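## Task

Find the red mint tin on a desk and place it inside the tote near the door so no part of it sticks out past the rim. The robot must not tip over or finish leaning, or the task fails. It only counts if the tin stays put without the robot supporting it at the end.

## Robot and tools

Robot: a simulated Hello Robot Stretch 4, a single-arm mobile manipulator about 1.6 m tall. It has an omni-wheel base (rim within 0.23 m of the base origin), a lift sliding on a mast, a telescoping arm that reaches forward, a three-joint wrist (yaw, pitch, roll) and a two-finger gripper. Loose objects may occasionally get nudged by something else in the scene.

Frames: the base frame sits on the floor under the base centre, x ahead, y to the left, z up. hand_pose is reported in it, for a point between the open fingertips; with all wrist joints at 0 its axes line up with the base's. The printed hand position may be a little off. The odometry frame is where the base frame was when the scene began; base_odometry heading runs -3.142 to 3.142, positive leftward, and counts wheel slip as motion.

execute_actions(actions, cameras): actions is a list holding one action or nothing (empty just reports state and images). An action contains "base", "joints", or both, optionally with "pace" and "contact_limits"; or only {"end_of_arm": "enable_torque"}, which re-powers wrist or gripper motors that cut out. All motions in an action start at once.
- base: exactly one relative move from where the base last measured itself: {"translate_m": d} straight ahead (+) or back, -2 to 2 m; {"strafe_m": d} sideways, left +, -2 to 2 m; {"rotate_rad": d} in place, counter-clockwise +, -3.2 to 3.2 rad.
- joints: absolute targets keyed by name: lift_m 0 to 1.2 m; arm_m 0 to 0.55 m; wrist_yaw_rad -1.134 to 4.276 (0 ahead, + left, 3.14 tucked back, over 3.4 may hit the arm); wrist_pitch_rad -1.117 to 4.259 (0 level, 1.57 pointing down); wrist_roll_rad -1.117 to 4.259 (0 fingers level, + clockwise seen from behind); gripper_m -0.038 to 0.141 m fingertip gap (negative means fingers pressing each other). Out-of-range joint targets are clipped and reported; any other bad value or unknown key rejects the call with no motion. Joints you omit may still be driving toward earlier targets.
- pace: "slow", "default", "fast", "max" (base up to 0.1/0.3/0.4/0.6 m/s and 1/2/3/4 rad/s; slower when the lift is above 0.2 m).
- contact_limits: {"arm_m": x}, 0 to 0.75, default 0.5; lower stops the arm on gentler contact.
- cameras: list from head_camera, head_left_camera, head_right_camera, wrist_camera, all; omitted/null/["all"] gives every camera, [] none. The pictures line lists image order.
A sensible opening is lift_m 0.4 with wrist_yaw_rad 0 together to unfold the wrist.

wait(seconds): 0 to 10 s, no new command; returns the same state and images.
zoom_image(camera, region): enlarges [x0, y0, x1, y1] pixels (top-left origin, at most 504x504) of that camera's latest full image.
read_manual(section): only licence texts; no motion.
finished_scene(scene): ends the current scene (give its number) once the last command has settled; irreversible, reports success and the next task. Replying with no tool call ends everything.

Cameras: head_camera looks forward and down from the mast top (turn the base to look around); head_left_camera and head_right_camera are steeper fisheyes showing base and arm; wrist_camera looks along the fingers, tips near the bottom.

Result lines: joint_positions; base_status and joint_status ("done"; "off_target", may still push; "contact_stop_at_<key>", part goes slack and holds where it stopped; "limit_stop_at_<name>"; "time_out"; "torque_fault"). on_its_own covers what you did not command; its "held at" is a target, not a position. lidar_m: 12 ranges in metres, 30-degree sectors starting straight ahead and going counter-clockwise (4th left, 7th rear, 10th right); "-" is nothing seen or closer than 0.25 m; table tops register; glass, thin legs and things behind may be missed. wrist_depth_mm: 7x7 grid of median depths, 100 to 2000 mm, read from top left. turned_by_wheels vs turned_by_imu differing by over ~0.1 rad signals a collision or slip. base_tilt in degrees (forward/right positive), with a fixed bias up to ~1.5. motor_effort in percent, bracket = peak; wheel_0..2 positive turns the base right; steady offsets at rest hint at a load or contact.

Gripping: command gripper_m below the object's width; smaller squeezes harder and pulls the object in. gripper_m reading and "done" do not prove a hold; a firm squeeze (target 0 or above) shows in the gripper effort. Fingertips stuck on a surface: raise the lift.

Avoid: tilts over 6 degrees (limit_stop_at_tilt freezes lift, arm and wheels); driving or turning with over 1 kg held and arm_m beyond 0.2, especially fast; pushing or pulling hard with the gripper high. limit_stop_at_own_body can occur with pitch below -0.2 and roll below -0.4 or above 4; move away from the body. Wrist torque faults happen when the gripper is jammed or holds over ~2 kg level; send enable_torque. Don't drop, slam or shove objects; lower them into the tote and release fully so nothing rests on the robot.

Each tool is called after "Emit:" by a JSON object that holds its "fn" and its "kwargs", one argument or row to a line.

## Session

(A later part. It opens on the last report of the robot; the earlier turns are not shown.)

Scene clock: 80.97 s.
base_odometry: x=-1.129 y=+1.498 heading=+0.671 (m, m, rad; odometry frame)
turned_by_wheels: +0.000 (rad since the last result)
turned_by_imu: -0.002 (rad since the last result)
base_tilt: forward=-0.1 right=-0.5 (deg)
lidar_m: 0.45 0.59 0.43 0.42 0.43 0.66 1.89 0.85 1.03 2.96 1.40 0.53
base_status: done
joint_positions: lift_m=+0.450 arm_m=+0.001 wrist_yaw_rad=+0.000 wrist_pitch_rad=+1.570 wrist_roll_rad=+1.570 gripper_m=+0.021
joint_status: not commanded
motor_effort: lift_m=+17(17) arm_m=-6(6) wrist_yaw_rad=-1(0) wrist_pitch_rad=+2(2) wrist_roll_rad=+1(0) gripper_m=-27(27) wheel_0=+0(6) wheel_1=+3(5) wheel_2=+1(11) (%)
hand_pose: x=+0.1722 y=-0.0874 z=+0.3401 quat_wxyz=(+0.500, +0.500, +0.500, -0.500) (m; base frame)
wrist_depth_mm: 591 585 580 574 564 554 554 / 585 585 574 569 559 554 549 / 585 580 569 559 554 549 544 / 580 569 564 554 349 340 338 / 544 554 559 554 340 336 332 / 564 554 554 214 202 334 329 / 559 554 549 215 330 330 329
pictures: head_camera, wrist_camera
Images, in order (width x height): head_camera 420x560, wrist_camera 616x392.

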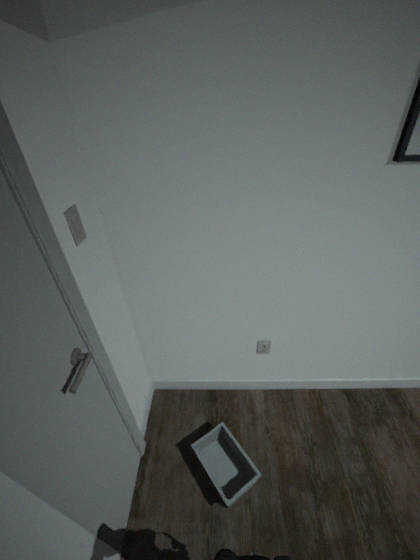

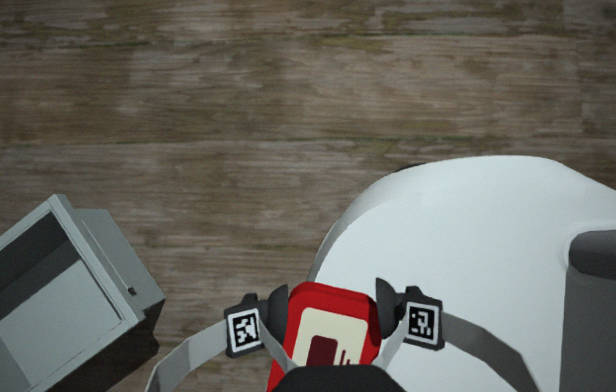

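Emit:
{"fn": "execute_actions", "kwargs": {
  "actions": [
    {"joints":{"arm_m":0.45}}
  ],
  "cameras": ["wrist_camera"]
}}

Scene clock: 83.53 s.
base_odometry: x=-1.129 y=+1.498 heading=+0.671 (m, m, rad; odometry frame)
turned_by_wheels: +0.000 (rad since the last result)
turned_by_imu: +0.000 (rad since the last result)
base_tilt: forward=-0.1 right=-0.4 (deg)
lidar_m: 0.45 0.59 0.45 0.40 0.44 0.66 1.92 0.81 0.98 2.98 1.43 0.55
base_status: not commanded
joint_positions: lift_m=+0.450 arm_m=+0.449 wrist_yaw_rad=+0.000 wrist_pitch_rad=+1.570 wrist_roll_rad=+1.570 gripper_m=+0.021
joint_status: all done
motor_effort: lift_m=+17(17) arm_m=+6(8) wrist_yaw_rad=-2(1) wrist_pitch_rad=+3(3) wrist_roll_rad=+0(0) gripper_m=-27(27) wheel_0=+0(1) wheel_1=+3(2) wheel_2=+0(0) (%)
hand_pose: x=+0.6201 y=-0.0874 z=+0.3401 quat_wxyz=(+0.501, +0.500, +0.500, -0.499) (m; base frame)
wrist_depth_mm: 512 585 580 564 564 559 549 / 517 580 569 564 559 549 544 / 512 574 564 564 554 549 544 / 512 569 564 559 549 544 539 / 508 564 559 554 544 539 530 / 508 559 554 213 202 504 530 / 504 554 430 215 418 530 525
pictures: wrist_camera
Images, in order (width x height): wrist_camera 616x392.

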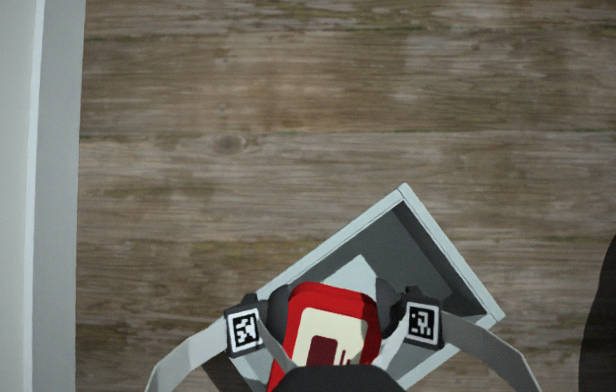

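Emit:
{"fn": "execute_actions", "kwargs": {
  "actions": [
    {"joints":{"arm_m":0.42,"lift_m":0.33}}
  ],
  "cameras": ["wrist_camera","head_camera"]
}}

Scene clock: 85.27 s.
base_odometry: x=-1.129 y=+1.498 heading=+0.671 (m, m, rad; odometry frame)
turned_by_wheels: +0.000 (rad since the last result)
turned_by_imu: +0.000 (rad since the last result)
base_tilt: forward=-0.1 right=-0.5 (deg)
lidar_m: 0.49 0.58 0.42 0.39 0.42 0.67 1.87 0.86 1.01 2.97 1.41 0.51
base_status: not commanded
joint_positions: lift_m=+0.330 arm_m=+0.421 wrist_yaw_rad=+0.000 wrist_pitch_rad=+1.570 wrist_roll_rad=+1.570 gripper_m=+0.021
joint_status: all done
motor_effort: lift_m=+16(16) arm_m=-6(13) wrist_yaw_rad=-1(1) wrist_pitch_rad=+3(3) wrist_roll_rad=+0(0) gripper_m=-30(28) wheel_0=+0(0) wheel_1=+3(2) wheel_2=+0(0) (%)
hand_pose: x=+0.5923 y=-0.0874 z=+0.2202 quat_wxyz=(+0.500, +0.500, +0.500, -0.500) (m; base frame)
wrist_depth_mm: 466 455 449 445 445 439 433 / 459 455 449 442 439 436 433 / 459 452 445 442 433 430 427 / 452 449 439 436 415 427 424 / 445 442 439 430 427 424 421 / 442 439 317 214 202 327 418 / 442 439 364 214 343 303 418
pictures: head_camera, wrist_camera
Images, in order (width x height): head_camera 420x560, wrist_camera 616x392.

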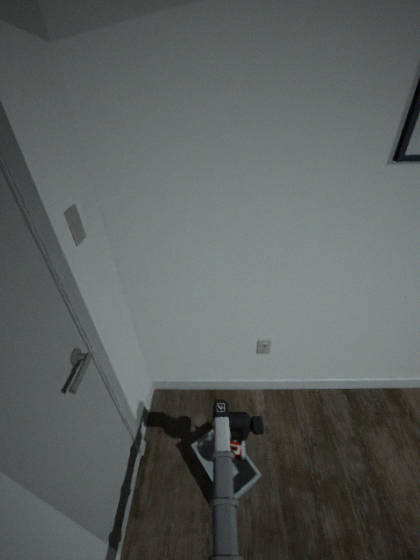

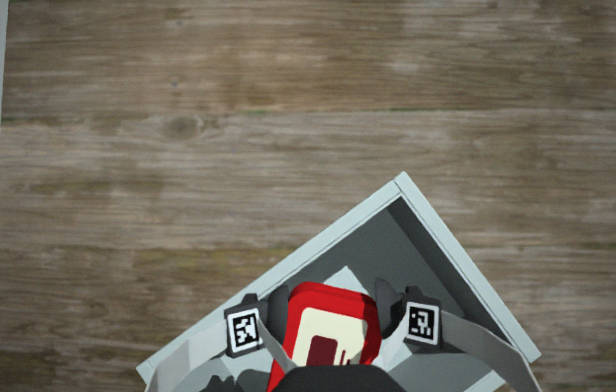

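Emit:
{"fn": "execute_actions", "kwargs": {
  "actions": [
    {"base":{"strafe_m":0.03},"joints":{"arm_m":0.38}}
  ],
  "cameras": []
}}

Emit:
{"fn": "execute_actions", "kwargs": {
  "actions": [
    {"joints":{"gripper_m":0.08}}
  ],
  "cameras": []
}}

Emit:
{"fn": "execute_actions", "kwargs": {
  "actions": [
    {"joints":{"lift_m":0.6,"arm_m":0.1}}
  ],
  "cameras": ["head_camera"]
}}

Scene clock: 86.37 s.
base_odometry: x=-1.147 y=+1.521 heading=+0.671 (m, m, rad; odometry frame)
turned_by_wheels: +0.000 (rad since the last result)
turned_by_imu: +0.000 (rad since the last result)
base_tilt: forward=+0.0 right=-0.6 (deg)
lidar_m: 0.39 0.56 0.40 0.36 0.40 0.60 1.82 0.88 0.99 2.98 1.40 0.55
base_status: done
joint_positions: lift_m=+0.330 arm_m=+0.381 wrist_yaw_rad=+0.000 wrist_pitch_rad=+1.570 wrist_roll_rad=+1.570 gripper_m=+0.021
joint_status: all done
motor_effort: lift_m=+16(16) arm_m=-6(10) wrist_yaw_rad=-1(1) wrist_pitch_rad=+2(2) wrist_roll_rad=+0(0) gripper_m=-28(29) wheel_0=+0(8) wheel_1=+2(9) wheel_2=+0(1) (%)
hand_pose: x=+0.5523 y=-0.0874 z=+0.2202 quat_wxyz=(+0.500, +0.500, +0.500, -0.500) (m; base frame)
wrist_depth_mm: 462 459 452 449 445 436 436 / 462 452 449 445 442 436 430 / 459 452 445 439 436 430 427 / 452 449 442 433 430 430 424 / 449 445 433 430 427 424 418 / 445 421 433 214 202 418 418 / 442 329 397 214 307 418 415
pictures: none
No camera images: the call's "cameras" was empty. Leave "cameras" out to get every camera's image.

Scene clock: 87.77 s.
base_odometry: x=-1.147 y=+1.521 heading=+0.671 (m, m, rad; odometry frame)
turned_by_wheels: +0.000 (rad since the last result)
turned_by_imu: +0.000 (rad since the last result)
base_tilt: forward=-0.1 right=-0.4 (deg)
lidar_m: 0.39 0.54 0.40 0.36 0.39 0.61 1.84 0.83 1.02 2.93 1.38 0.54
base_status: not commanded
joint_positions: lift_m=+0.330 arm_m=+0.381 wrist_yaw_rad=+0.000 wrist_pitch_rad=+1.570 wrist_roll_rad=+1.570 gripper_m=+0.080
joint_status: all done
motor_effort: lift_m=+16(15) arm_m=-6(6) wrist_yaw_rad=-1(1) wrist_pitch_rad=+2(2) wrist_roll_rad=+0(0) gripper_m=-2(28) wheel_0=+0(0) wheel_1=+1(2) wheel_2=+0(0) (%)
hand_pose: x=+0.5523 y=-0.0874 z=+0.2202 quat_wxyz=(+0.500, +0.500, +0.500, -0.500) (m; base frame)
wrist_depth_mm: 466 459 455 449 445 436 433 / 462 455 449 442 439 433 430 / 455 452 449 442 436 433 427 / 455 449 442 430 430 424 427 / 449 445 430 433 427 427 421 / 445 421 320 430 418 421 415 / 442 338 402 415 309 418 415
pictures: none
No camera images: the call's "cameras" was empty. Leave "cameras" out to get every camera's image.

Scene clock: 89.93 s.
base_odometry: x=-1.147 y=+1.521 heading=+0.671 (m, m, rad; odometry frame)
turned_by_wheels: +0.000 (rad since the last result)
turned_by_imu: +0.000 (rad since the last result)
base_tilt: forward=-0.1 right=-0.5 (deg)
lidar_m: 0.53 0.55 0.40 0.38 0.38 0.63 1.82 0.86 1.00 2.96 1.42 1.04
base_status: not commanded
joint_positions: lift_m=+0.600 arm_m=+0.101 wrist_yaw_rad=+0.000 wrist_pitch_rad=+1.570 wrist_roll_rad=+1.570 gripper_m=+0.080
joint_status: all done
motor_effort: lift_m=+26(27) arm_m=-6(2) wrist_yaw_rad=+0(1) wrist_pitch_rad=+2(0) wrist_roll_rad=+0(0) gripper_m=-4(3) wheel_0=+0(0) wheel_1=+1(2) wheel_2=+0(0) (%)
hand_pose: x=+0.2722 y=-0.0874 z=+0.4893 quat_wxyz=(+0.500, +0.500, +0.500, -0.500) (m; base frame)
wrist_depth_mm: 750 741 732 723 715 707 691 / 741 732 723 715 707 699 691 / 741 723 715 715 715 691 691 / 732 723 715 699 699 484 480 / 715 715 707 699 488 480 473 / 715 691 585 691 480 473 469 / 707 699 691 683 480 469 469
pictures: head_camera
Images, in order (width x height): head_camera 420x560.

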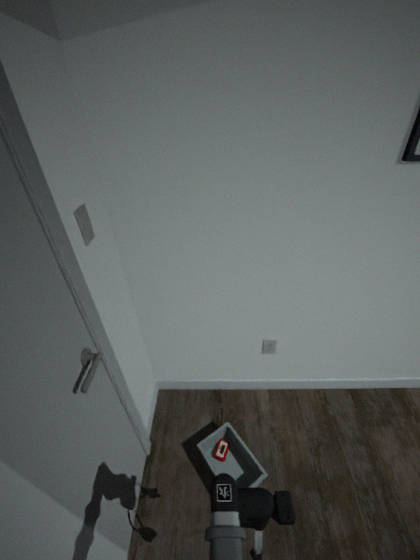

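In the tote.

Emit:
{"fn": "finished_scene", "kwargs": {
  "scene": 1
}}

The scene is finished: the task was done.


## Next scene

Find the yellow sticky-note pad on a desk and place it inside the tote near the door so no part of it sticks out past the rim. The robot must not tip over or finish leaning, or the task fails. It only counts if the pad stays put without the robot supporting it at the end.

Emit:
{"fn": "execute_actions", "kwargs": {
  "actions": [
    {"joints":{"lift_m":0.9,"wrist_yaw_rad":0}}
  ],
  "cameras": ["head_camera","head_left_camera"]
}}

Scene clock: 3.57 s.
base_odometry: x=+0.000 y=+0.000 heading=+0.000 (m, m, rad; odometry frame)
turned_by_wheels: +0.000 (rad since the last result)
turned_by_imu: +0.000 (rad since the last result)
base_tilt: forward=+0.0 right=-0.5 (deg)
lidar_m: 0.85 1.05 1.30 1.88 0.97 0.85 0.85 1.05 1.54 1.54 0.98 0.83
base_status: not commanded
joint_positions: lift_m=+0.900 arm_m=-0.001 wrist_yaw_rad=+0.000 wrist_pitch_rad=+0.001 wrist_roll_rad=+0.017 gripper_m=+0.057
joint_status: all done
motor_effort: lift_m=+26(28) arm_m=-1(0) wrist_yaw_rad=-2(4) wrist_pitch_rad=-6(6) wrist_roll_rad=-1(0) gripper_m=-4(2) wheel_0=+0(0) wheel_1=-1(0) wheel_2=+0(0) (%)
hand_pose: x=+0.4588 y=-0.0873 z=+1.0776 quat_wxyz=(+1.000, +0.009, +0.000, +0.000) (m; base frame)
wrist_depth_mm: 991 842 732 661 609 564 521 / 976 831 741 668 615 559 521 / 946 854 750 668 615 559 521 / 946 842 741 661 609 559 517 / 946 831 741 676 609 554 521 / 946 831 723 640 208 544 517 / 931 820 715 654 585 535 517
pictures: head_camera, head_left_camera
Images, in order (width x height): head_camera 420x560, head_left_camera 420x672.

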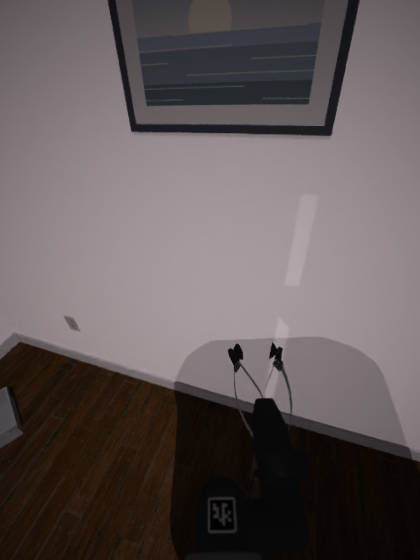

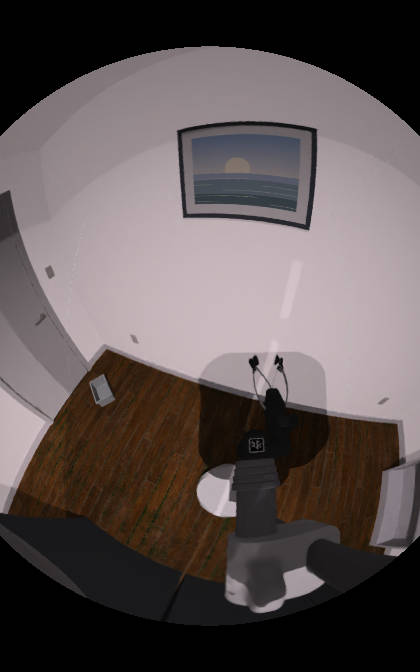

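Emit:
{"fn": "execute_actions", "kwargs": {
  "actions": [
    {"base":{"rotate_rad":1.75}}
  ],
  "cameras": ["head_camera","head_left_camera"]
}}

Scene clock: 5.90 s.
base_odometry: x=+0.000 y=+0.000 heading=+1.749 (m, m, rad; odometry frame)
turned_by_wheels: +1.749 (rad since the last result)
turned_by_imu: +1.765 (rad since the last result)
base_tilt: forward=+0.1 right=-0.4 (deg)
lidar_m: 1.27 0.91 0.84 0.88 1.20 1.55 1.26 0.91 0.83 0.86 1.21 1.29
base_status: done
joint_positions: lift_m=+0.900 arm_m=-0.001 wrist_yaw_rad=+0.000 wrist_pitch_rad=+0.001 wrist_roll_rad=+0.017 gripper_m=+0.057
joint_status: not commanded
motor_effort: lift_m=+24(26) arm_m=-1(1) wrist_yaw_rad=-1(2) wrist_pitch_rad=-6(6) wrist_roll_rad=+0(1) gripper_m=-2(2) wheel_0=-2(8) wheel_1=-3(9) wheel_2=-3(8) (%)
hand_pose: x=+0.4588 y=-0.0874 z=+1.0777 quat_wxyz=(+1.000, +0.009, +0.000, +0.000) (m; base frame)
wrist_depth_mm: 741 917 - 1983 1756 1537 1366 / 741 904 - 1983 1708 1499 1336 / 741 904 - 1921 1708 1464 1336 / 732 891 - 1983 1756 1464 1336 / 732 878 - 1983 1756 1499 1336 / 723 878 - 1863 208 1464 1308 / 723 866 - 1921 1661 1430 1366
pictures: head_camera, head_left_camera
Images, in order (width x height): head_camera 420x560, head_left_camera 420x672.

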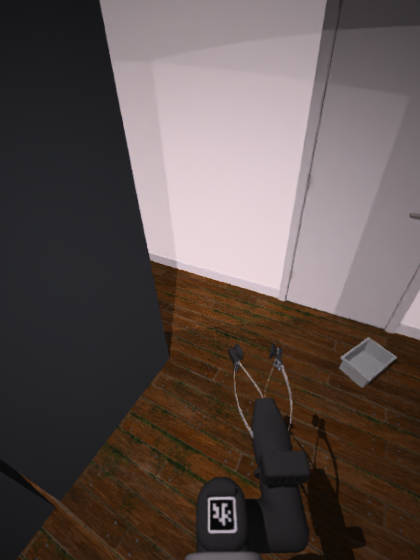

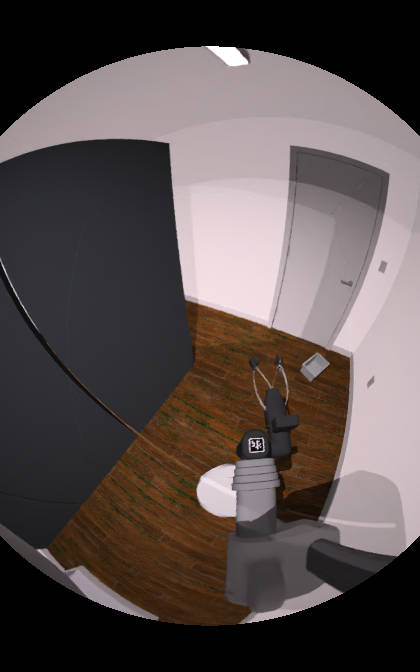

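Emit:
{"fn": "execute_actions", "kwargs": {
  "actions": [
    {"base":{"rotate_rad":-0.4}}
  ],
  "cameras": ["head_camera"]
}}

Scene clock: 7.20 s.
base_odometry: x=+0.000 y=+0.000 heading=+1.350 (m, m, rad; odometry frame)
turned_by_wheels: -0.400 (rad since the last result)
turned_by_imu: -0.403 (rad since the last result)
base_tilt: forward=-0.1 right=-0.5 (deg)
lidar_m: 1.39 1.13 0.87 0.85 0.90 1.37 1.55 1.12 0.86 0.82 0.90 1.31
base_status: done
joint_positions: lift_m=+0.900 arm_m=-0.001 wrist_yaw_rad=+0.000 wrist_pitch_rad=+0.001 wrist_roll_rad=+0.017 gripper_m=+0.057
joint_status: not commanded
motor_effort: lift_m=+24(24) arm_m=-1(1) wrist_yaw_rad=-1(1) wrist_pitch_rad=-5(5) wrist_roll_rad=+0(0) gripper_m=-4(6) wheel_0=+1(5) wheel_1=+2(7) wheel_2=+2(7) (%)
hand_pose: x=+0.4588 y=-0.0874 z=+1.0777 quat_wxyz=(+1.000, +0.009, +0.000, +0.000) (m; base frame)
wrist_depth_mm: 1983 1921 1808 1661 1618 1618 1430 / 1983 1863 1756 1708 1618 1576 1366 / 1983 1808 1808 1708 1618 1576 1397 / 1921 1921 1756 1661 1576 1537 1430 / 1921 1808 1756 1661 1618 1537 1430 / 1921 1808 1756 1661 208 1537 1464 / 1863 1863 1708 1661 1576 1537 1537
pictures: head_camera
Images, in order (width x height): head_camera 420x560.

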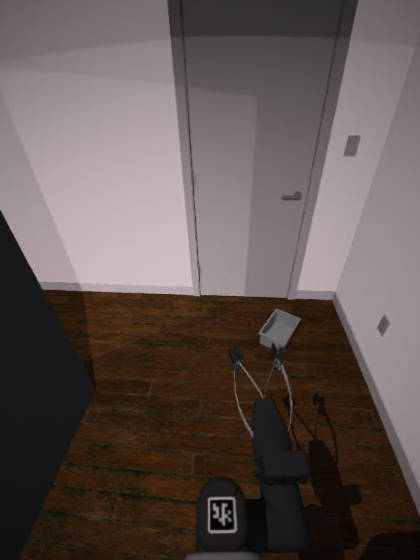

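Emit:
{"fn": "execute_actions", "kwargs": {
  "actions": [
    {"base":{"translate_m":1.35}}
  ],
  "cameras": []
}}

Emit:
{"fn": "execute_actions", "kwargs": {
  "actions": [
    {"base":{"rotate_rad":1.57}}
  ],
  "cameras": ["head_camera"]
}}

Scene clock: 13.33 s.
base_odometry: x=+0.296 y=+1.317 heading=+1.350 (m, m, rad; odometry frame)
turned_by_wheels: +0.000 (rad since the last result)
turned_by_imu: -0.004 (rad since the last result)
base_tilt: forward=-0.3 right=-0.4 (deg)
lidar_m: 0.52 0.55 0.88 1.17 0.84 1.17 2.92 1.26 0.98 0.39 0.42 0.54
base_status: done
joint_positions: lift_m=+0.900 arm_m=-0.001 wrist_yaw_rad=+0.000 wrist_pitch_rad=+0.001 wrist_roll_rad=+0.017 gripper_m=+0.057
joint_status: not commanded
motor_effort: lift_m=+24(24) arm_m=-1(1) wrist_yaw_rad=-1(1) wrist_pitch_rad=-6(6) wrist_roll_rad=+0(0) gripper_m=-6(3) wheel_0=-1(5) wheel_1=+1(7) wheel_2=+1(10) (%)
hand_pose: x=+0.4588 y=-0.0874 z=+1.0777 quat_wxyz=(+1.000, +0.009, +0.000, +0.000) (m; base frame)
wrist_depth_mm: 332 332 319 309 297 287 279 / 330 330 317 307 296 286 278 / 325 329 317 304 294 285 277 / 325 327 315 301 293 283 274 / 325 325 312 301 290 282 274 / 324 322 310 297 208 278 271 / 320 320 306 296 286 276 271
pictures: none
No camera images: the call's "cameras" was empty. Leave "cameras" out to get every camera's image.

Scene clock: 15.43 s.
base_odometry: x=+0.296 y=+1.317 heading=+2.919 (m, m, rad; odometry frame)
turned_by_wheels: +1.570 (rad since the last result)
turned_by_imu: +1.584 (rad since the last result)
base_tilt: forward=-0.1 right=-0.5 (deg)
lidar_m: 1.20 0.83 1.15 2.89 1.27 1.00 0.97 0.64 0.54 0.51 0.56 0.86
base_status: done
joint_positions: lift_m=+0.900 arm_m=-0.001 wrist_yaw_rad=+0.000 wrist_pitch_rad=+0.001 wrist_roll_rad=+0.017 gripper_m=+0.057
joint_status: not commanded
motor_effort: lift_m=+24(24) arm_m=-1(1) wrist_yaw_rad=-1(1) wrist_pitch_rad=-7(6) wrist_roll_rad=+0(1) gripper_m=-4(5) wheel_0=-2(6) wheel_1=-3(8) wheel_2=-1(9) (%)
hand_pose: x=+0.4588 y=-0.0874 z=+1.0777 quat_wxyz=(+1.000, +0.009, +0.000, +0.000) (m; base frame)
wrist_depth_mm: 585 778 - - - 1308 831 / 585 788 - - - 1336 842 / 580 778 - - - 1366 866 / 569 768 - - - 1397 866 / 569 759 - - - 1464 891 / 564 741 - - 208 1336 891 / 564 732 - - - 1118 904
pictures: head_camera
Images, in order (width x height): head_camera 420x560.

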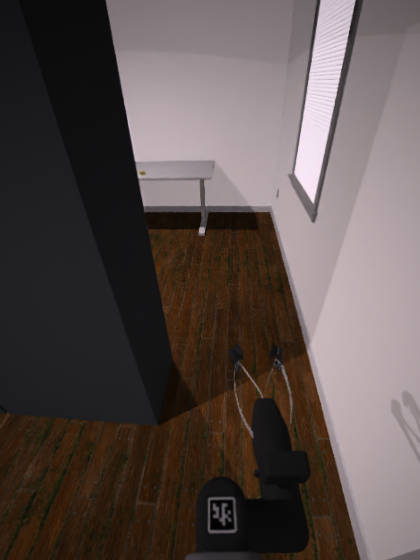

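Emit:
{"fn": "execute_actions", "kwargs": {
  "actions": [
    {"base":{"translate_m":0.7}}
  ],
  "cameras": []
}}

Scene clock: 19.43 s.
base_odometry: x=-0.387 y=+1.471 heading=+2.919 (m, m, rad; odometry frame)
turned_by_wheels: +0.000 (rad since the last result)
turned_by_imu: -0.003 (rad since the last result)
base_tilt: forward=+0.0 right=-0.5 (deg)
lidar_m: 2.29 0.45 0.34 0.33 2.24 1.72 1.02 0.78 0.61 0.60 0.65 0.93
base_status: done
joint_positions: lift_m=+0.900 arm_m=-0.001 wrist_yaw_rad=+0.000 wrist_pitch_rad=+0.001 wrist_roll_rad=+0.017 gripper_m=+0.057
joint_status: not commanded
motor_effort: lift_m=+24(24) arm_m=-1(1) wrist_yaw_rad=-1(1) wrist_pitch_rad=-6(5) wrist_roll_rad=+0(0) gripper_m=-6(4) wheel_0=-1(6) wheel_1=+1(7) wheel_2=-2(12) (%)
hand_pose: x=+0.4588 y=-0.0874 z=+1.0777 quat_wxyz=(+1.000, +0.009, +0.000, +0.000) (m; base frame)
wrist_depth_mm: - - - - - 1464 904 / - - - - - 1499 931 / - - - - - 1499 946 / - - - - - 1576 946 / - - - - - 1661 976 / - - - - 208 1537 960 / - - - - - 1281 991
pictures: none
No camera images: the call's "cameras" was empty. Leave "cameras" out to get every camera's image.

Emit:
{"fn": "execute_actions", "kwargs": {
  "actions": [
    {"base":{"rotate_rad":-0.12}}
  ],
  "cameras": []
}}

Emit:
{"fn": "execute_actions", "kwargs": {
  "actions": [
    {"base":{"strafe_m":-0.12}}
  ],
  "cameras": []
}}

Emit:
{"fn": "execute_actions", "kwargs": {
  "actions": [
    {"base":{"translate_m":1.5}}
  ],
  "cameras": ["head_camera"]
}}

Scene clock: 20.47 s.
base_odometry: x=-0.387 y=+1.471 heading=+2.800 (m, m, rad; odometry frame)
turned_by_wheels: -0.120 (rad since the last result)
turned_by_imu: -0.121 (rad since the last result)
base_tilt: forward=-0.2 right=-0.5 (deg)
lidar_m: 2.05 0.49 0.35 0.35 2.47 1.78 1.00 0.88 0.64 0.59 0.61 0.82
base_status: done
joint_positions: lift_m=+0.900 arm_m=-0.001 wrist_yaw_rad=+0.000 wrist_pitch_rad=+0.001 wrist_roll_rad=+0.017 gripper_m=+0.057
joint_status: not commanded
motor_effort: lift_m=+24(24) arm_m=+0(1) wrist_yaw_rad=-1(2) wrist_pitch_rad=-6(6) wrist_roll_rad=+0(1) gripper_m=-5(4) wheel_0=+1(6) wheel_1=+3(7) wheel_2=+2(7) (%)
hand_pose: x=+0.4588 y=-0.0874 z=+1.0777 quat_wxyz=(+1.000, +0.009, +0.000, +0.000) (m; base frame)
wrist_depth_mm: - - - - - 1042 723 / - - - - - 1060 750 / - - - - - 1078 750 / - - - - - 1078 759 / - - - - - 1118 768 / - - - - 207 1042 768 / - - - - 1863 931 768
pictures: none
No camera images: the call's "cameras" was empty. Leave "cameras" out to get every camera's image.

Scene clock: 22.03 s.
base_odometry: x=-0.347 y=+1.584 heading=+2.800 (m, m, rad; odometry frame)
turned_by_wheels: +0.000 (rad since the last result)
turned_by_imu: +0.000 (rad since the last result)
base_tilt: forward=-0.1 right=-0.5 (deg)
lidar_m: 1.58 0.69 0.47 0.46 2.49 1.75 1.03 0.68 0.52 0.48 0.50 0.68
base_status: done
joint_positions: lift_m=+0.900 arm_m=-0.001 wrist_yaw_rad=+0.000 wrist_pitch_rad=+0.001 wrist_roll_rad=+0.017 gripper_m=+0.057
joint_status: not commanded
motor_effort: lift_m=+24(24) arm_m=+0(1) wrist_yaw_rad=-2(1) wrist_pitch_rad=-6(5) wrist_roll_rad=-1(1) gripper_m=-2(5) wheel_0=+0(9) wheel_1=+0(10) wheel_2=+0(1) (%)
hand_pose: x=+0.4588 y=-0.0874 z=+1.0777 quat_wxyz=(+1.000, +0.009, +0.000, +0.000) (m; base frame)
wrist_depth_mm: - - - - 1576 809 554 / - - - - 1618 831 564 / - - - - 1708 842 574 / - - - - 1708 842 580 / - - - - 1756 854 580 / - - - - 208 809 591 / - - - - 1464 707 591
pictures: none
No camera images: the call's "cameras" was empty. Leave "cameras" out to get every camera's image.

Scene clock: 28.50 s.
base_odometry: x=-1.760 y=+2.087 heading=+2.800 (m, m, rad; odometry frame)
turned_by_wheels: +0.000 (rad since the last result)
turned_by_imu: -0.005 (rad since the last result)
base_tilt: forward=+0.0 right=-0.4 (deg)
lidar_m: 1.46 0.91 1.13 2.55 1.44 1.10 1.96 0.65 0.42 0.37 0.40 0.53
base_status: done
joint_positions: lift_m=+0.900 arm_m=-0.001 wrist_yaw_rad=+0.000 wrist_pitch_rad=+0.001 wrist_roll_rad=+0.017 gripper_m=+0.057
joint_status: not commanded
motor_effort: lift_m=+24(24) arm_m=-1(1) wrist_yaw_rad=-1(1) wrist_pitch_rad=-6(6) wrist_roll_rad=-1(1) gripper_m=-3(3) wheel_0=+0(6) wheel_1=+1(7) wheel_2=-1(11) (%)
hand_pose: x=+0.4588 y=-0.0874 z=+1.0777 quat_wxyz=(+1.000, +0.009, +0.000, +0.000) (m; base frame)
wrist_depth_mm: 1397 1430 1430 1430 1336 676 469 / 1397 1430 1430 1430 1397 691 477 / 1397 1366 1397 1397 1397 699 484 / 1430 1397 1366 1397 1397 715 488 / 1397 1397 1397 1366 1397 732 492 / 1397 1397 1397 1366 208 683 492 / 1060 1118 1336 1336 1182 603 496
pictures: head_camera
Images, in order (width x height): head_camera 420x560.

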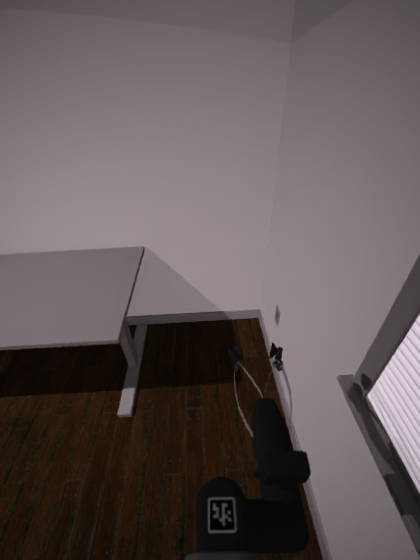

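Emit:
{"fn": "execute_actions", "kwargs": {
  "actions": [
    {"base":{"rotate_rad":0.07}}
  ],
  "cameras": []
}}

Emit:
{"fn": "execute_actions", "kwargs": {
  "actions": [
    {"base":{"strafe_m":1.0}}
  ],
  "cameras": ["head_camera"]
}}

Scene clock: 29.30 s.
base_odometry: x=-1.760 y=+2.087 heading=+2.870 (m, m, rad; odometry frame)
turned_by_wheels: +0.070 (rad since the last result)
turned_by_imu: +0.070 (rad since the last result)
base_tilt: forward=+0.0 right=-0.4 (deg)
lidar_m: 1.30 0.90 1.20 2.53 1.36 1.10 1.57 0.52 0.41 0.38 0.40 0.57
base_status: done
joint_positions: lift_m=+0.900 arm_m=-0.001 wrist_yaw_rad=+0.000 wrist_pitch_rad=+0.001 wrist_roll_rad=+0.017 gripper_m=+0.057
joint_status: not commanded
motor_effort: lift_m=+24(24) arm_m=-1(1) wrist_yaw_rad=-1(1) wrist_pitch_rad=-6(6) wrist_roll_rad=+0(0) gripper_m=-4(3) wheel_0=-2(5) wheel_1=-3(6) wheel_2=-2(6) (%)
hand_pose: x=+0.4588 y=-0.0874 z=+1.0777 quat_wxyz=(+1.000, +0.009, +0.000, +0.000) (m; base frame)
wrist_depth_mm: 1499 1499 1464 1397 1366 831 544 / 1499 1464 1430 1366 1366 842 549 / 1464 1464 1464 1397 1397 866 559 / 1499 1464 1397 1397 1366 891 569 / 1464 1464 1397 1397 1336 891 580 / 1430 1430 1430 1397 207 820 580 / 1078 1008 1160 1366 1336 715 585
pictures: none
No camera images: the call's "cameras" was empty. Leave "cameras" out to get every camera's image.

Scene clock: 33.97 s.
base_odometry: x=-2.029 y=+1.124 heading=+2.870 (m, m, rad; odometry frame)
turned_by_wheels: +0.000 (rad since the last result)
turned_by_imu: +0.002 (rad since the last result)
base_tilt: forward=-0.1 right=-0.4 (deg)
lidar_m: 0.82 0.88 1.21 1.52 1.33 0.97 0.94 0.98 1.45 1.37 1.46 0.86
base_status: done
joint_positions: lift_m=+0.900 arm_m=-0.001 wrist_yaw_rad=+0.000 wrist_pitch_rad=+0.001 wrist_roll_rad=+0.017 gripper_m=+0.057
joint_status: not commanded
motor_effort: lift_m=+24(24) arm_m=-1(1) wrist_yaw_rad=-1(1) wrist_pitch_rad=-6(5) wrist_roll_rad=+0(0) gripper_m=-5(2) wheel_0=+1(8) wheel_1=+1(10) wheel_2=+0(2) (%)
hand_pose: x=+0.4588 y=-0.0874 z=+1.0777 quat_wxyz=(+1.000, +0.009, +0.000, +0.000) (m; base frame)
wrist_depth_mm: 1537 1537 1464 1430 1397 1397 1366 / 1499 1464 1464 1397 1397 1366 1366 / 1576 1464 1430 1430 1430 1397 1308 / 1499 1430 1430 1397 1366 1366 1336 / 1499 1464 1430 1397 1397 1336 1336 / 1464 1464 1397 1366 207 1336 1336 / 1042 1008 854 991 891 798 1308
pictures: head_camera
Images, in order (width x height): head_camera 420x560.

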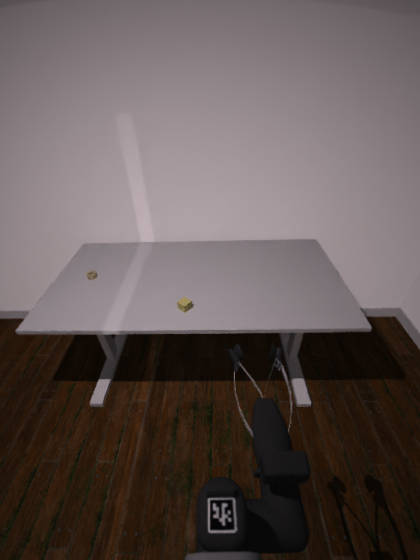

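Emit:
{"fn": "execute_actions", "kwargs": {
  "actions": [
    {"base":{"strafe_m":0.19}}
  ],
  "cameras": []
}}

Emit:
{"fn": "execute_actions", "kwargs": {
  "actions": [
    {"base":{"translate_m":0.48},"joints":{"wrist_pitch_rad":1.57,"gripper_m":0.13,"lift_m":1.1,"arm_m":0.3}}
  ],
  "cameras": ["wrist_camera"]
}}

Scene clock: 36.03 s.
base_odometry: x=-2.080 y=+0.941 heading=+2.870 (m, m, rad; odometry frame)
turned_by_wheels: +0.000 (rad since the last result)
turned_by_imu: +0.000 (rad since the last result)
base_tilt: forward=+0.0 right=-0.3 (deg)
lidar_m: 0.83 0.89 1.40 1.35 1.30 0.97 0.93 1.00 1.66 1.56 1.18 0.86
base_status: done
joint_positions: lift_m=+0.900 arm_m=-0.001 wrist_yaw_rad=+0.000 wrist_pitch_rad=+0.001 wrist_roll_rad=+0.017 gripper_m=+0.057
joint_status: not commanded
motor_effort: lift_m=+24(24) arm_m=-1(1) wrist_yaw_rad=-1(1) wrist_pitch_rad=-6(5) wrist_roll_rad=-1(0) gripper_m=-4(3) wheel_0=-1(8) wheel_1=+2(9) wheel_2=+0(1) (%)
hand_pose: x=+0.4588 y=-0.0874 z=+1.0777 quat_wxyz=(+1.000, +0.009, +0.000, +0.000) (m; base frame)
wrist_depth_mm: 1576 1499 1499 1464 1430 1397 1366 / 1537 1464 1464 1430 1397 1366 1336 / 1499 1499 1430 1430 1397 1366 1336 / 1537 1464 1464 1397 1397 1397 1336 / 1499 1464 1430 1366 1397 1366 1336 / 1499 1464 1499 1430 208 1336 1336 / 1499 1025 854 976 891 809 891
pictures: none
No camera images: the call's "cameras" was empty. Leave "cameras" out to get every camera's image.

Scene clock: 39.10 s.
base_odometry: x=-2.542 y=+1.069 heading=+2.870 (m, m, rad; odometry frame)
turned_by_wheels: +0.000 (rad since the last result)
turned_by_imu: -0.001 (rad since the last result)
base_tilt: forward=-0.1 right=-0.5 (deg)
lidar_m: 0.35 0.39 0.53 1.35 1.42 1.47 1.42 1.48 1.64 1.59 0.50 0.37
base_status: done
joint_positions: lift_m=+1.100 arm_m=+0.299 wrist_yaw_rad=+0.000 wrist_pitch_rad=+1.570 wrist_roll_rad=+0.017 gripper_m=+0.130
joint_status: all done
motor_effort: lift_m=+26(27) arm_m=+6(7) wrist_yaw_rad=-2(1) wrist_pitch_rad=+3(4) wrist_roll_rad=+0(0) gripper_m=+0(3) wheel_0=+1(6) wheel_1=+2(8) wheel_2=+1(9) (%)
hand_pose: x=+0.4702 y=-0.0874 z=+0.9893 quat_wxyz=(+0.707, +0.006, +0.707, -0.006) (m; base frame)
wrist_depth_mm: 525 512 512 504 496 488 484 / 517 517 504 500 496 488 480 / 512 512 500 496 488 480 477 / 508 504 500 492 484 477 473 / 508 500 496 488 484 477 473 / 504 496 213 488 480 202 469 / 1281 1229 1205 991 1182 1182 1138
pictures: wrist_camera
Images, in order (width x height): wrist_camera 616x392.

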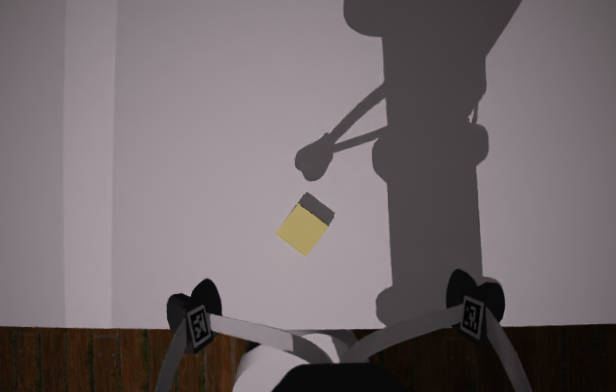

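Emit:
{"fn": "execute_actions", "kwargs": {
  "actions": [
    {"joints":{"arm_m":0.32,"wrist_roll_rad":0.8,"lift_m":0.93}}
  ],
  "cameras": ["wrist_camera"]
}}

Scene clock: 41.10 s.
base_odometry: x=-2.542 y=+1.069 heading=+2.870 (m, m, rad; odometry frame)
turned_by_wheels: +0.000 (rad since the last result)
turned_by_imu: +0.000 (rad since the last result)
base_tilt: forward=-0.1 right=-0.4 (deg)
lidar_m: 0.35 0.37 0.55 1.34 1.42 1.47 1.42 1.49 1.64 1.58 0.50 0.39
base_status: not commanded
joint_positions: lift_m=+0.930 arm_m=+0.319 wrist_yaw_rad=+0.000 wrist_pitch_rad=+1.570 wrist_roll_rad=+0.800 gripper_m=+0.130
joint_status: all done
motor_effort: lift_m=+15(24) arm_m=+6(6) wrist_yaw_rad=-1(1) wrist_pitch_rad=+1(1) wrist_roll_rad=+1(7) gripper_m=+2(3) wheel_0=+1(1) wheel_1=+2(2) wheel_2=+1(1) (%)
hand_pose: x=+0.4901 y=-0.0874 z=+0.8202 quat_wxyz=(+0.652, +0.275, +0.651, -0.275) (m; base frame)
wrist_depth_mm: 340 334 332 327 324 320 315 / 338 334 330 324 322 317 315 / 334 332 327 324 317 314 312 / 332 329 325 322 317 314 312 / 332 327 324 319 315 310 1008 / 329 325 214 281 314 202 1025 / 327 322 319 314 310 798 1008
pictures: wrist_camera
Images, in order (width x height): wrist_camera 616x392.

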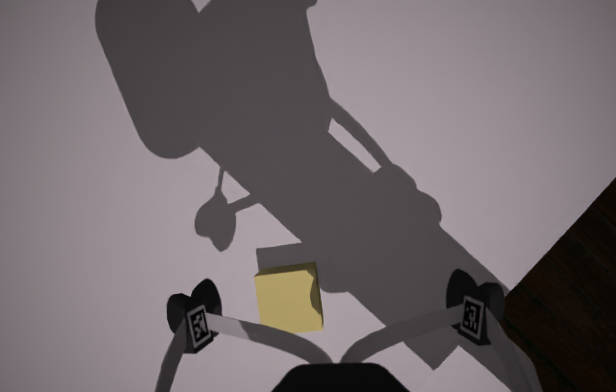

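Emit:
{"fn": "execute_actions", "kwargs": {
  "actions": [
    {"joints":{"lift_m":0.862},"pace":"slow"}
  ],
  "cameras": []
}}

Emit:
{"fn": "execute_actions", "kwargs": {
  "actions": [
    {"joints":{"gripper_m":0.03}}
  ],
  "cameras": []
}}

Emit:
{"fn": "execute_actions", "kwargs": {
  "actions": [
    {"joints":{"lift_m":1.0}}
  ],
  "cameras": ["wrist_camera"]
}}

Scene clock: 42.73 s.
base_odometry: x=-2.542 y=+1.069 heading=+2.870 (m, m, rad; odometry frame)
turned_by_wheels: +0.000 (rad since the last result)
turned_by_imu: +0.000 (rad since the last result)
base_tilt: forward=+0.0 right=-0.4 (deg)
lidar_m: 0.35 0.38 0.53 1.35 1.43 1.47 1.41 1.49 1.63 1.56 0.50 0.39
base_status: not commanded
joint_positions: lift_m=+0.862 arm_m=+0.319 wrist_yaw_rad=+0.000 wrist_pitch_rad=+1.570 wrist_roll_rad=+0.800 gripper_m=+0.130
joint_status: all done
motor_effort: lift_m=+15(13) arm_m=+6(6) wrist_yaw_rad=-1(1) wrist_pitch_rad=+1(2) wrist_roll_rad=+0(1) gripper_m=+0(1) wheel_0=+1(1) wheel_1=+2(2) wheel_2=+0(1) (%)
hand_pose: x=+0.4901 y=-0.0874 z=+0.7522 quat_wxyz=(+0.652, +0.275, +0.651, -0.275) (m; base frame)
wrist_depth_mm: 267 265 260 257 254 252 249 / 265 262 259 257 254 249 249 / 263 260 258 255 251 248 246 / 260 258 256 253 250 247 245 / 260 256 254 251 247 245 243 / 259 255 212 224 246 201 242 / 257 254 249 211 244 242 931
pictures: none
No camera images: the call's "cameras" was empty. Leave "cameras" out to get every camera's image.

Scene clock: 44.67 s.
base_odometry: x=-2.542 y=+1.069 heading=+2.870 (m, m, rad; odometry frame)
turned_by_wheels: +0.000 (rad since the last result)
turned_by_imu: +0.000 (rad since the last result)
base_tilt: forward=+0.0 right=-0.4 (deg)
lidar_m: 0.35 0.38 0.54 1.36 1.42 1.48 1.41 1.50 1.64 1.58 0.52 0.37
base_status: not commanded
joint_positions: lift_m=+0.862 arm_m=+0.319 wrist_yaw_rad=+0.000 wrist_pitch_rad=+1.570 wrist_roll_rad=+0.800 gripper_m=+0.030
joint_status: all done
motor_effort: lift_m=+14(14) arm_m=+6(6) wrist_yaw_rad=-1(1) wrist_pitch_rad=+2(2) wrist_roll_rad=+1(1) gripper_m=-16(16) wheel_0=+1(1) wheel_1=+3(2) wheel_2=+1(1) (%)
hand_pose: x=+0.4901 y=-0.0874 z=+0.7522 quat_wxyz=(+0.652, +0.275, +0.651, -0.275) (m; base frame)
wrist_depth_mm: 267 263 260 256 254 252 248 / 265 262 259 255 252 251 247 / 264 260 256 254 251 249 247 / 262 260 255 252 249 247 245 / 262 257 254 252 248 246 242 / 258 255 252 206 202 243 241 / 257 255 250 206 244 241 946
pictures: none
No camera images: the call's "cameras" was empty. Leave "cameras" out to get every camera's image.

Scene clock: 46.30 s.
base_odometry: x=-2.542 y=+1.069 heading=+2.870 (m, m, rad; odometry frame)
turned_by_wheels: +0.000 (rad since the last result)
turned_by_imu: +0.000 (rad since the last result)
base_tilt: forward=-0.1 right=-0.4 (deg)
lidar_m: 0.36 0.38 0.54 1.33 1.42 1.46 1.40 1.48 1.65 1.56 0.52 0.37
base_status: not commanded
joint_positions: lift_m=+1.000 arm_m=+0.319 wrist_yaw_rad=+0.000 wrist_pitch_rad=+1.570 wrist_roll_rad=+0.800 gripper_m=+0.030
joint_status: all done
motor_effort: lift_m=+26(29) arm_m=+6(6) wrist_yaw_rad=-1(1) wrist_pitch_rad=+2(2) wrist_roll_rad=+1(1) gripper_m=-15(17) wheel_0=+1(1) wheel_1=+1(2) wheel_2=+1(1) (%)
hand_pose: x=+0.4901 y=-0.0874 z=+0.8893 quat_wxyz=(+0.652, +0.275, +0.651, -0.275) (m; base frame)
wrist_depth_mm: 415 407 404 397 394 389 384 / 410 407 402 399 392 387 384 / 407 404 397 392 389 382 382 / 404 402 397 392 387 382 1078 / 402 399 394 389 387 382 1078 / 404 397 394 206 202 1078 1078 / 397 394 387 206 627 866 1042
pictures: wrist_camera
Images, in order (width x height): wrist_camera 616x392.

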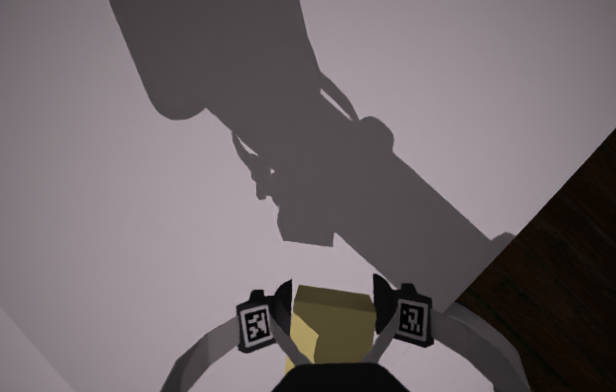

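Emit:
{"fn": "execute_actions", "kwargs": {
  "actions": [
    {"base":{"translate_m":-0.5},"joints":{"arm_m":0.0,"gripper_m":0.02}}
  ],
  "cameras": []
}}

Emit:
{"fn": "execute_actions", "kwargs": {
  "actions": [
    {"base":{"strafe_m":-1.12},"joints":{"lift_m":0.45}}
  ],
  "cameras": []
}}

Emit:
{"fn": "execute_actions", "kwargs": {
  "actions": [
    {"base":{"rotate_rad":3.14}}
  ],
  "cameras": ["head_camera"]
}}

Scene clock: 49.60 s.
base_odometry: x=-2.061 y=+0.935 heading=+2.870 (m, m, rad; odometry frame)
turned_by_wheels: +0.000 (rad since the last result)
turned_by_imu: +0.001 (rad since the last result)
base_tilt: forward=+0.1 right=-0.2 (deg)
lidar_m: 0.86 0.90 1.41 1.34 1.29 0.94 0.92 0.96 1.65 1.57 1.66 0.89
base_status: done
joint_positions: lift_m=+1.000 arm_m=+0.001 wrist_yaw_rad=+0.000 wrist_pitch_rad=+1.570 wrist_roll_rad=+0.800 gripper_m=+0.020
joint_status: all done
motor_effort: lift_m=+26(26) arm_m=-6(10) wrist_yaw_rad=-1(1) wrist_pitch_rad=+0(0) wrist_roll_rad=+0(1) gripper_m=-20(19) wheel_0=-1(6) wheel_1=+0(7) wheel_2=-1(10) (%)
hand_pose: x=+0.1721 y=-0.0874 z=+0.8893 quat_wxyz=(+0.651, +0.275, +0.651, -0.275) (m; base frame)
wrist_depth_mm: 1182 1182 1160 1118 1118 1118 1118 / 1205 1182 1160 1138 1118 1098 1098 / 1182 1160 1160 1138 1138 1118 1098 / 1182 1160 1160 1138 1118 1118 1098 / 1182 1138 1138 904 891 1078 1078 / 1160 1160 1118 204 202 1078 1060 / 1138 1138 1118 202 878 402 1060
pictures: none
No camera images: the call's "cameras" was empty. Leave "cameras" out to get every camera's image.

Scene clock: 54.67 s.
base_odometry: x=-1.760 y=+2.014 heading=+2.870 (m, m, rad; odometry frame)
turned_by_wheels: +0.000 (rad since the last result)
turned_by_imu: -0.004 (rad since the last result)
base_tilt: forward=+0.1 right=-0.6 (deg)
lidar_m: 1.07 0.89 1.23 2.46 1.33 1.07 1.77 0.68 0.45 0.45 0.48 0.70
base_status: done
joint_positions: lift_m=+0.450 arm_m=+0.001 wrist_yaw_rad=+0.000 wrist_pitch_rad=+1.570 wrist_roll_rad=+0.800 gripper_m=+0.020
joint_status: all done
motor_effort: lift_m=+15(21) arm_m=-6(6) wrist_yaw_rad=-1(1) wrist_pitch_rad=+1(1) wrist_roll_rad=+0(0) gripper_m=-21(23) wheel_0=+0(8) wheel_1=-1(12) wheel_2=+0(1) (%)
hand_pose: x=+0.1721 y=-0.0874 z=+0.3402 quat_wxyz=(+0.652, +0.275, +0.651, -0.275) (m; base frame)
wrist_depth_mm: 597 591 580 580 569 544 462 / 591 585 580 574 569 559 517 / 585 580 580 569 559 554 554 / 591 580 574 564 564 554 554 / 580 580 564 512 349 549 544 / 580 580 564 203 202 340 539 / 574 574 347 202 334 334 336
pictures: none
No camera images: the call's "cameras" was empty. Leave "cameras" out to get every camera's image.

Scene clock: 57.53 s.
base_odometry: x=-1.760 y=+2.014 heading=-0.274 (m, m, rad; odometry frame)
turned_by_wheels: +3.140 (rad since the last result)
turned_by_imu: +3.168 (rad since the last result)
base_tilt: forward=+0.0 right=-0.5 (deg)
lidar_m: 1.95 0.72 0.48 0.43 0.48 0.67 1.15 0.90 1.22 2.45 1.36 1.04
base_status: done
joint_positions: lift_m=+0.450 arm_m=+0.001 wrist_yaw_rad=+0.000 wrist_pitch_rad=+1.570 wrist_roll_rad=+0.800 gripper_m=+0.020
joint_status: not commanded
motor_effort: lift_m=+15(15) arm_m=-6(6) wrist_yaw_rad=+0(1) wrist_pitch_rad=+1(1) wrist_roll_rad=+1(0) gripper_m=-21(18) wheel_0=-1(7) wheel_1=-2(8) wheel_2=-3(8) (%)
hand_pose: x=+0.1722 y=-0.0874 z=+0.3401 quat_wxyz=(+0.652, +0.275, +0.651, -0.275) (m; base frame)
wrist_depth_mm: 597 591 597 580 569 559 559 / 591 585 585 574 569 559 554 / 591 580 580 569 559 559 549 / 591 580 569 564 559 559 544 / 585 574 569 521 349 549 544 / 580 564 569 204 202 340 535 / 580 569 345 203 338 334 336
pictures: head_camera
Images, in order (width x height): head_camera 420x560.

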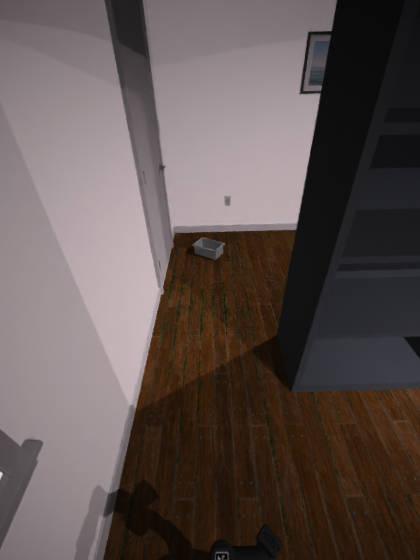

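Emit:
{"fn": "execute_actions", "kwargs": {
  "actions": [
    {"base":{"translate_m":1.2}}
  ],
  "cameras": []
}}

Scene clock: 63.10 s.
base_odometry: x=-0.605 y=+1.690 heading=-0.274 (m, m, rad; odometry frame)
turned_by_wheels: +0.000 (rad since the last result)
turned_by_imu: -0.004 (rad since the last result)
base_tilt: forward=-0.1 right=-0.4 (deg)
lidar_m: 1.27 0.69 0.51 0.48 0.52 0.71 2.02 2.12 0.48 0.44 0.47 2.03
base_status: done
joint_positions: lift_m=+0.450 arm_m=+0.001 wrist_yaw_rad=+0.000 wrist_pitch_rad=+1.570 wrist_roll_rad=+0.800 gripper_m=+0.020
joint_status: not commanded
motor_effort: lift_m=+16(16) arm_m=-6(6) wrist_yaw_rad=-1(1) wrist_pitch_rad=+1(1) wrist_roll_rad=+0(0) gripper_m=-21(20) wheel_0=+0(6) wheel_1=+1(6) wheel_2=-1(10) (%)
hand_pose: x=+0.1722 y=-0.0874 z=+0.3401 quat_wxyz=(+0.652, +0.275, +0.651, -0.275) (m; base frame)
wrist_depth_mm: 603 591 585 574 574 564 415 / 591 591 574 574 564 559 477 / 597 585 574 569 559 559 549 / 585 574 569 569 554 549 549 / 591 574 564 521 349 544 544 / 574 569 569 202 202 340 539 / 574 564 343 202 338 334 338
pictures: none
No camera images: the call's "cameras" was empty. Leave "cameras" out to get every camera's image.

Emit:
{"fn": "execute_actions", "kwargs": {
  "actions": [
    {"base":{"translate_m":0.82},"joints":{"wrist_roll_rad":1.57}}
  ],
  "cameras": ["head_camera"]
}}

Scene clock: 67.40 s.
base_odometry: x=+0.185 y=+1.468 heading=-0.274 (m, m, rad; odometry frame)
turned_by_wheels: +0.000 (rad since the last result)
turned_by_imu: -0.002 (rad since the last result)
base_tilt: forward=+0.0 right=-0.5 (deg)
lidar_m: 0.47 0.62 0.48 0.45 0.50 0.71 1.88 0.76 0.83 2.32 1.60 1.18
base_status: done
joint_positions: lift_m=+0.450 arm_m=+0.001 wrist_yaw_rad=+0.000 wrist_pitch_rad=+1.570 wrist_roll_rad=+1.570 gripper_m=+0.020
joint_status: all done
motor_effort: lift_m=+16(16) arm_m=-6(6) wrist_yaw_rad=-1(0) wrist_pitch_rad=+2(1) wrist_roll_rad=+1(4) gripper_m=-20(19) wheel_0=+1(6) wheel_1=+3(7) wheel_2=-1(11) (%)
hand_pose: x=+0.1722 y=-0.0874 z=+0.3401 quat_wxyz=(+0.500, +0.500, +0.500, -0.500) (m; base frame)
wrist_depth_mm: 603 585 580 580 564 569 564 / 591 591 585 574 564 559 554 / 591 580 580 569 564 554 554 / 580 580 569 569 349 342 340 / 539 569 569 559 343 340 336 / 574 569 559 204 202 338 334 / 569 569 554 203 334 330 329
pictures: head_camera
Images, in order (width x height): head_camera 420x560.

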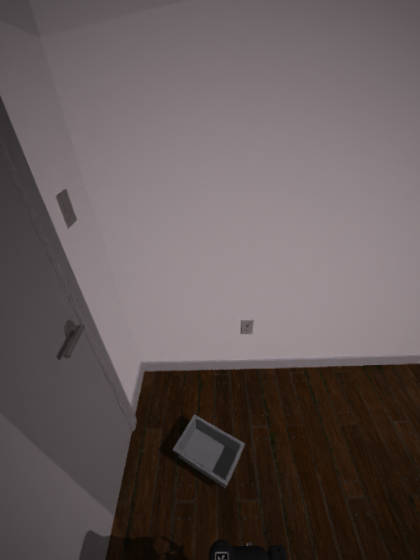

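Emit:
{"fn": "execute_actions", "kwargs": {
  "actions": [
    {"base":{"strafe_m":0.08},"joints":{"arm_m":0.42,"lift_m":0.33}}
  ],
  "cameras": ["head_camera","wrist_camera"]
}}

Scene clock: 69.90 s.
base_odometry: x=+0.206 y=+1.545 heading=-0.274 (m, m, rad; odometry frame)
turned_by_wheels: +0.000 (rad since the last result)
turned_by_imu: +0.000 (rad since the last result)
base_tilt: forward=+0.1 right=-0.4 (deg)
lidar_m: 0.48 0.56 0.40 0.36 0.44 0.59 1.68 0.79 0.82 2.33 1.57 0.54
base_status: done
joint_positions: lift_m=+0.330 arm_m=+0.419 wrist_yaw_rad=+0.000 wrist_pitch_rad=+1.570 wrist_roll_rad=+1.570 gripper_m=+0.020
joint_status: all done
motor_effort: lift_m=+15(17) arm_m=+6(4) wrist_yaw_rad=-1(2) wrist_pitch_rad=+2(2) wrist_roll_rad=+1(1) gripper_m=-23(22) wheel_0=+0(9) wheel_1=-1(10) wheel_2=+0(1) (%)
hand_pose: x=+0.5902 y=-0.0874 z=+0.2202 quat_wxyz=(+0.501, +0.500, +0.500, -0.499) (m; base frame)
wrist_depth_mm: 466 459 459 449 449 442 436 / 466 459 455 452 445 436 436 / 462 455 452 445 439 436 430 / 459 452 445 436 436 430 433 / 452 449 439 436 433 427 427 / 449 442 324 204 202 424 424 / 449 445 320 202 309 424 421
pictures: head_camera, wrist_camera
Images, in order (width x height): head_camera 420x560, wrist_camera 616x392.

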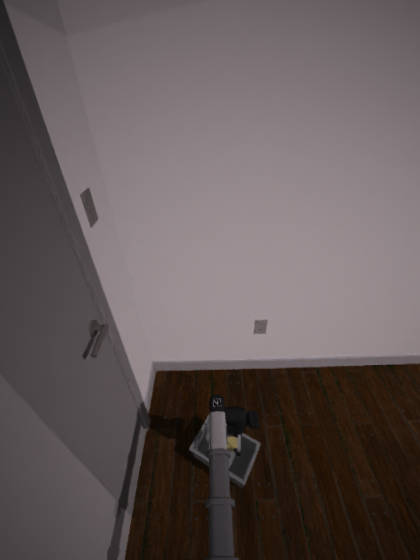

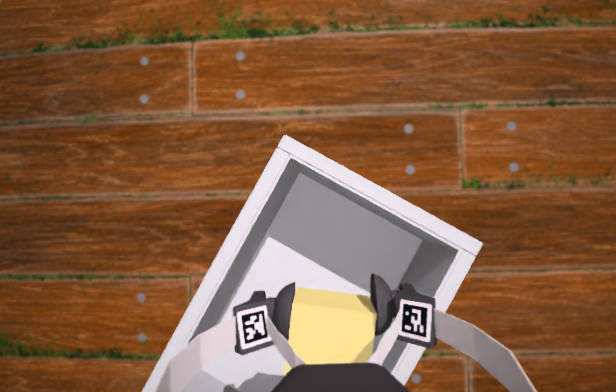

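Looks over the tote. Release.

Emit:
{"fn": "execute_actions", "kwargs": {
  "actions": [
    {"joints":{"gripper_m":0.09}}
  ],
  "cameras": []
}}

Emit:
{"fn": "execute_actions", "kwargs": {
  "actions": [
    {"joints":{"lift_m":0.6,"arm_m":0.1}}
  ],
  "cameras": ["head_camera"]
}}

Scene clock: 71.57 s.
base_odometry: x=+0.206 y=+1.545 heading=-0.274 (m, m, rad; odometry frame)
turned_by_wheels: +0.000 (rad since the last result)
turned_by_imu: +0.000 (rad since the last result)
base_tilt: forward=+0.0 right=-0.5 (deg)
lidar_m: 0.47 0.56 0.40 0.36 0.43 0.58 1.68 0.78 0.84 2.32 1.59 0.53
base_status: not commanded
joint_positions: lift_m=+0.330 arm_m=+0.419 wrist_yaw_rad=+0.000 wrist_pitch_rad=+1.570 wrist_roll_rad=+1.570 gripper_m=+0.090
joint_status: all done
motor_effort: lift_m=+15(15) arm_m=+6(6) wrist_yaw_rad=-1(2) wrist_pitch_rad=+1(3) wrist_roll_rad=+0(1) gripper_m=-1(18) wheel_0=-1(0) wheel_1=+0(1) wheel_2=+0(0) (%)
hand_pose: x=+0.5902 y=-0.0874 z=+0.2202 quat_wxyz=(+0.501, +0.500, +0.500, -0.499) (m; base frame)
wrist_depth_mm: 466 466 462 449 449 439 436 / 466 462 455 449 442 439 433 / 462 455 452 445 439 433 430 / 459 452 449 436 436 436 424 / 459 445 439 439 433 427 427 / 449 449 220 433 392 424 424 / 449 442 433 433 312 424 421
pictures: none
No camera images: the call's "cameras" was empty. Leave "cameras" out to get every camera's image.

Scene clock: 73.73 s.
base_odometry: x=+0.206 y=+1.545 heading=-0.274 (m, m, rad; odometry frame)
turned_by_wheels: +0.000 (rad since the last result)
turned_by_imu: +0.000 (rad since the last result)
base_tilt: forward=-0.1 right=-0.6 (deg)
lidar_m: 0.57 0.56 0.41 0.37 0.41 0.59 1.68 0.80 0.84 2.32 1.61 0.55
base_status: not commanded
joint_positions: lift_m=+0.600 arm_m=+0.101 wrist_yaw_rad=+0.000 wrist_pitch_rad=+1.570 wrist_roll_rad=+1.570 gripper_m=+0.090
joint_status: all done
motor_effort: lift_m=+26(28) arm_m=-6(4) wrist_yaw_rad=+0(1) wrist_pitch_rad=+1(2) wrist_roll_rad=+0(0) gripper_m=-1(2) wheel_0=-1(1) wheel_1=+0(0) wheel_2=+0(0) (%)
hand_pose: x=+0.2721 y=-0.0874 z=+0.4893 quat_wxyz=(+0.500, +0.500, +0.500, -0.500) (m; base frame)
wrist_depth_mm: 759 750 741 741 732 707 715 / 750 750 741 723 723 707 699 / 741 741 732 723 707 699 707 / 741 723 723 715 715 488 484 / 741 723 715 715 492 488 480 / 691 715 218 707 492 477 480 / 723 654 707 707 484 480 477
pictures: head_camera
Images, in order (width x height): head_camera 420x560.

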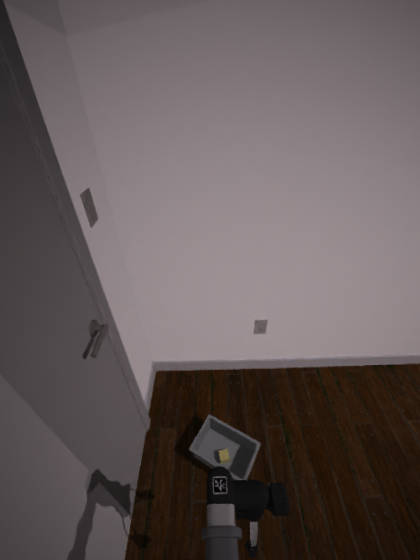

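Emit:
{"fn": "finished_scene", "kwargs": {
  "scene": 2
}}

The scene is finished: the task was done.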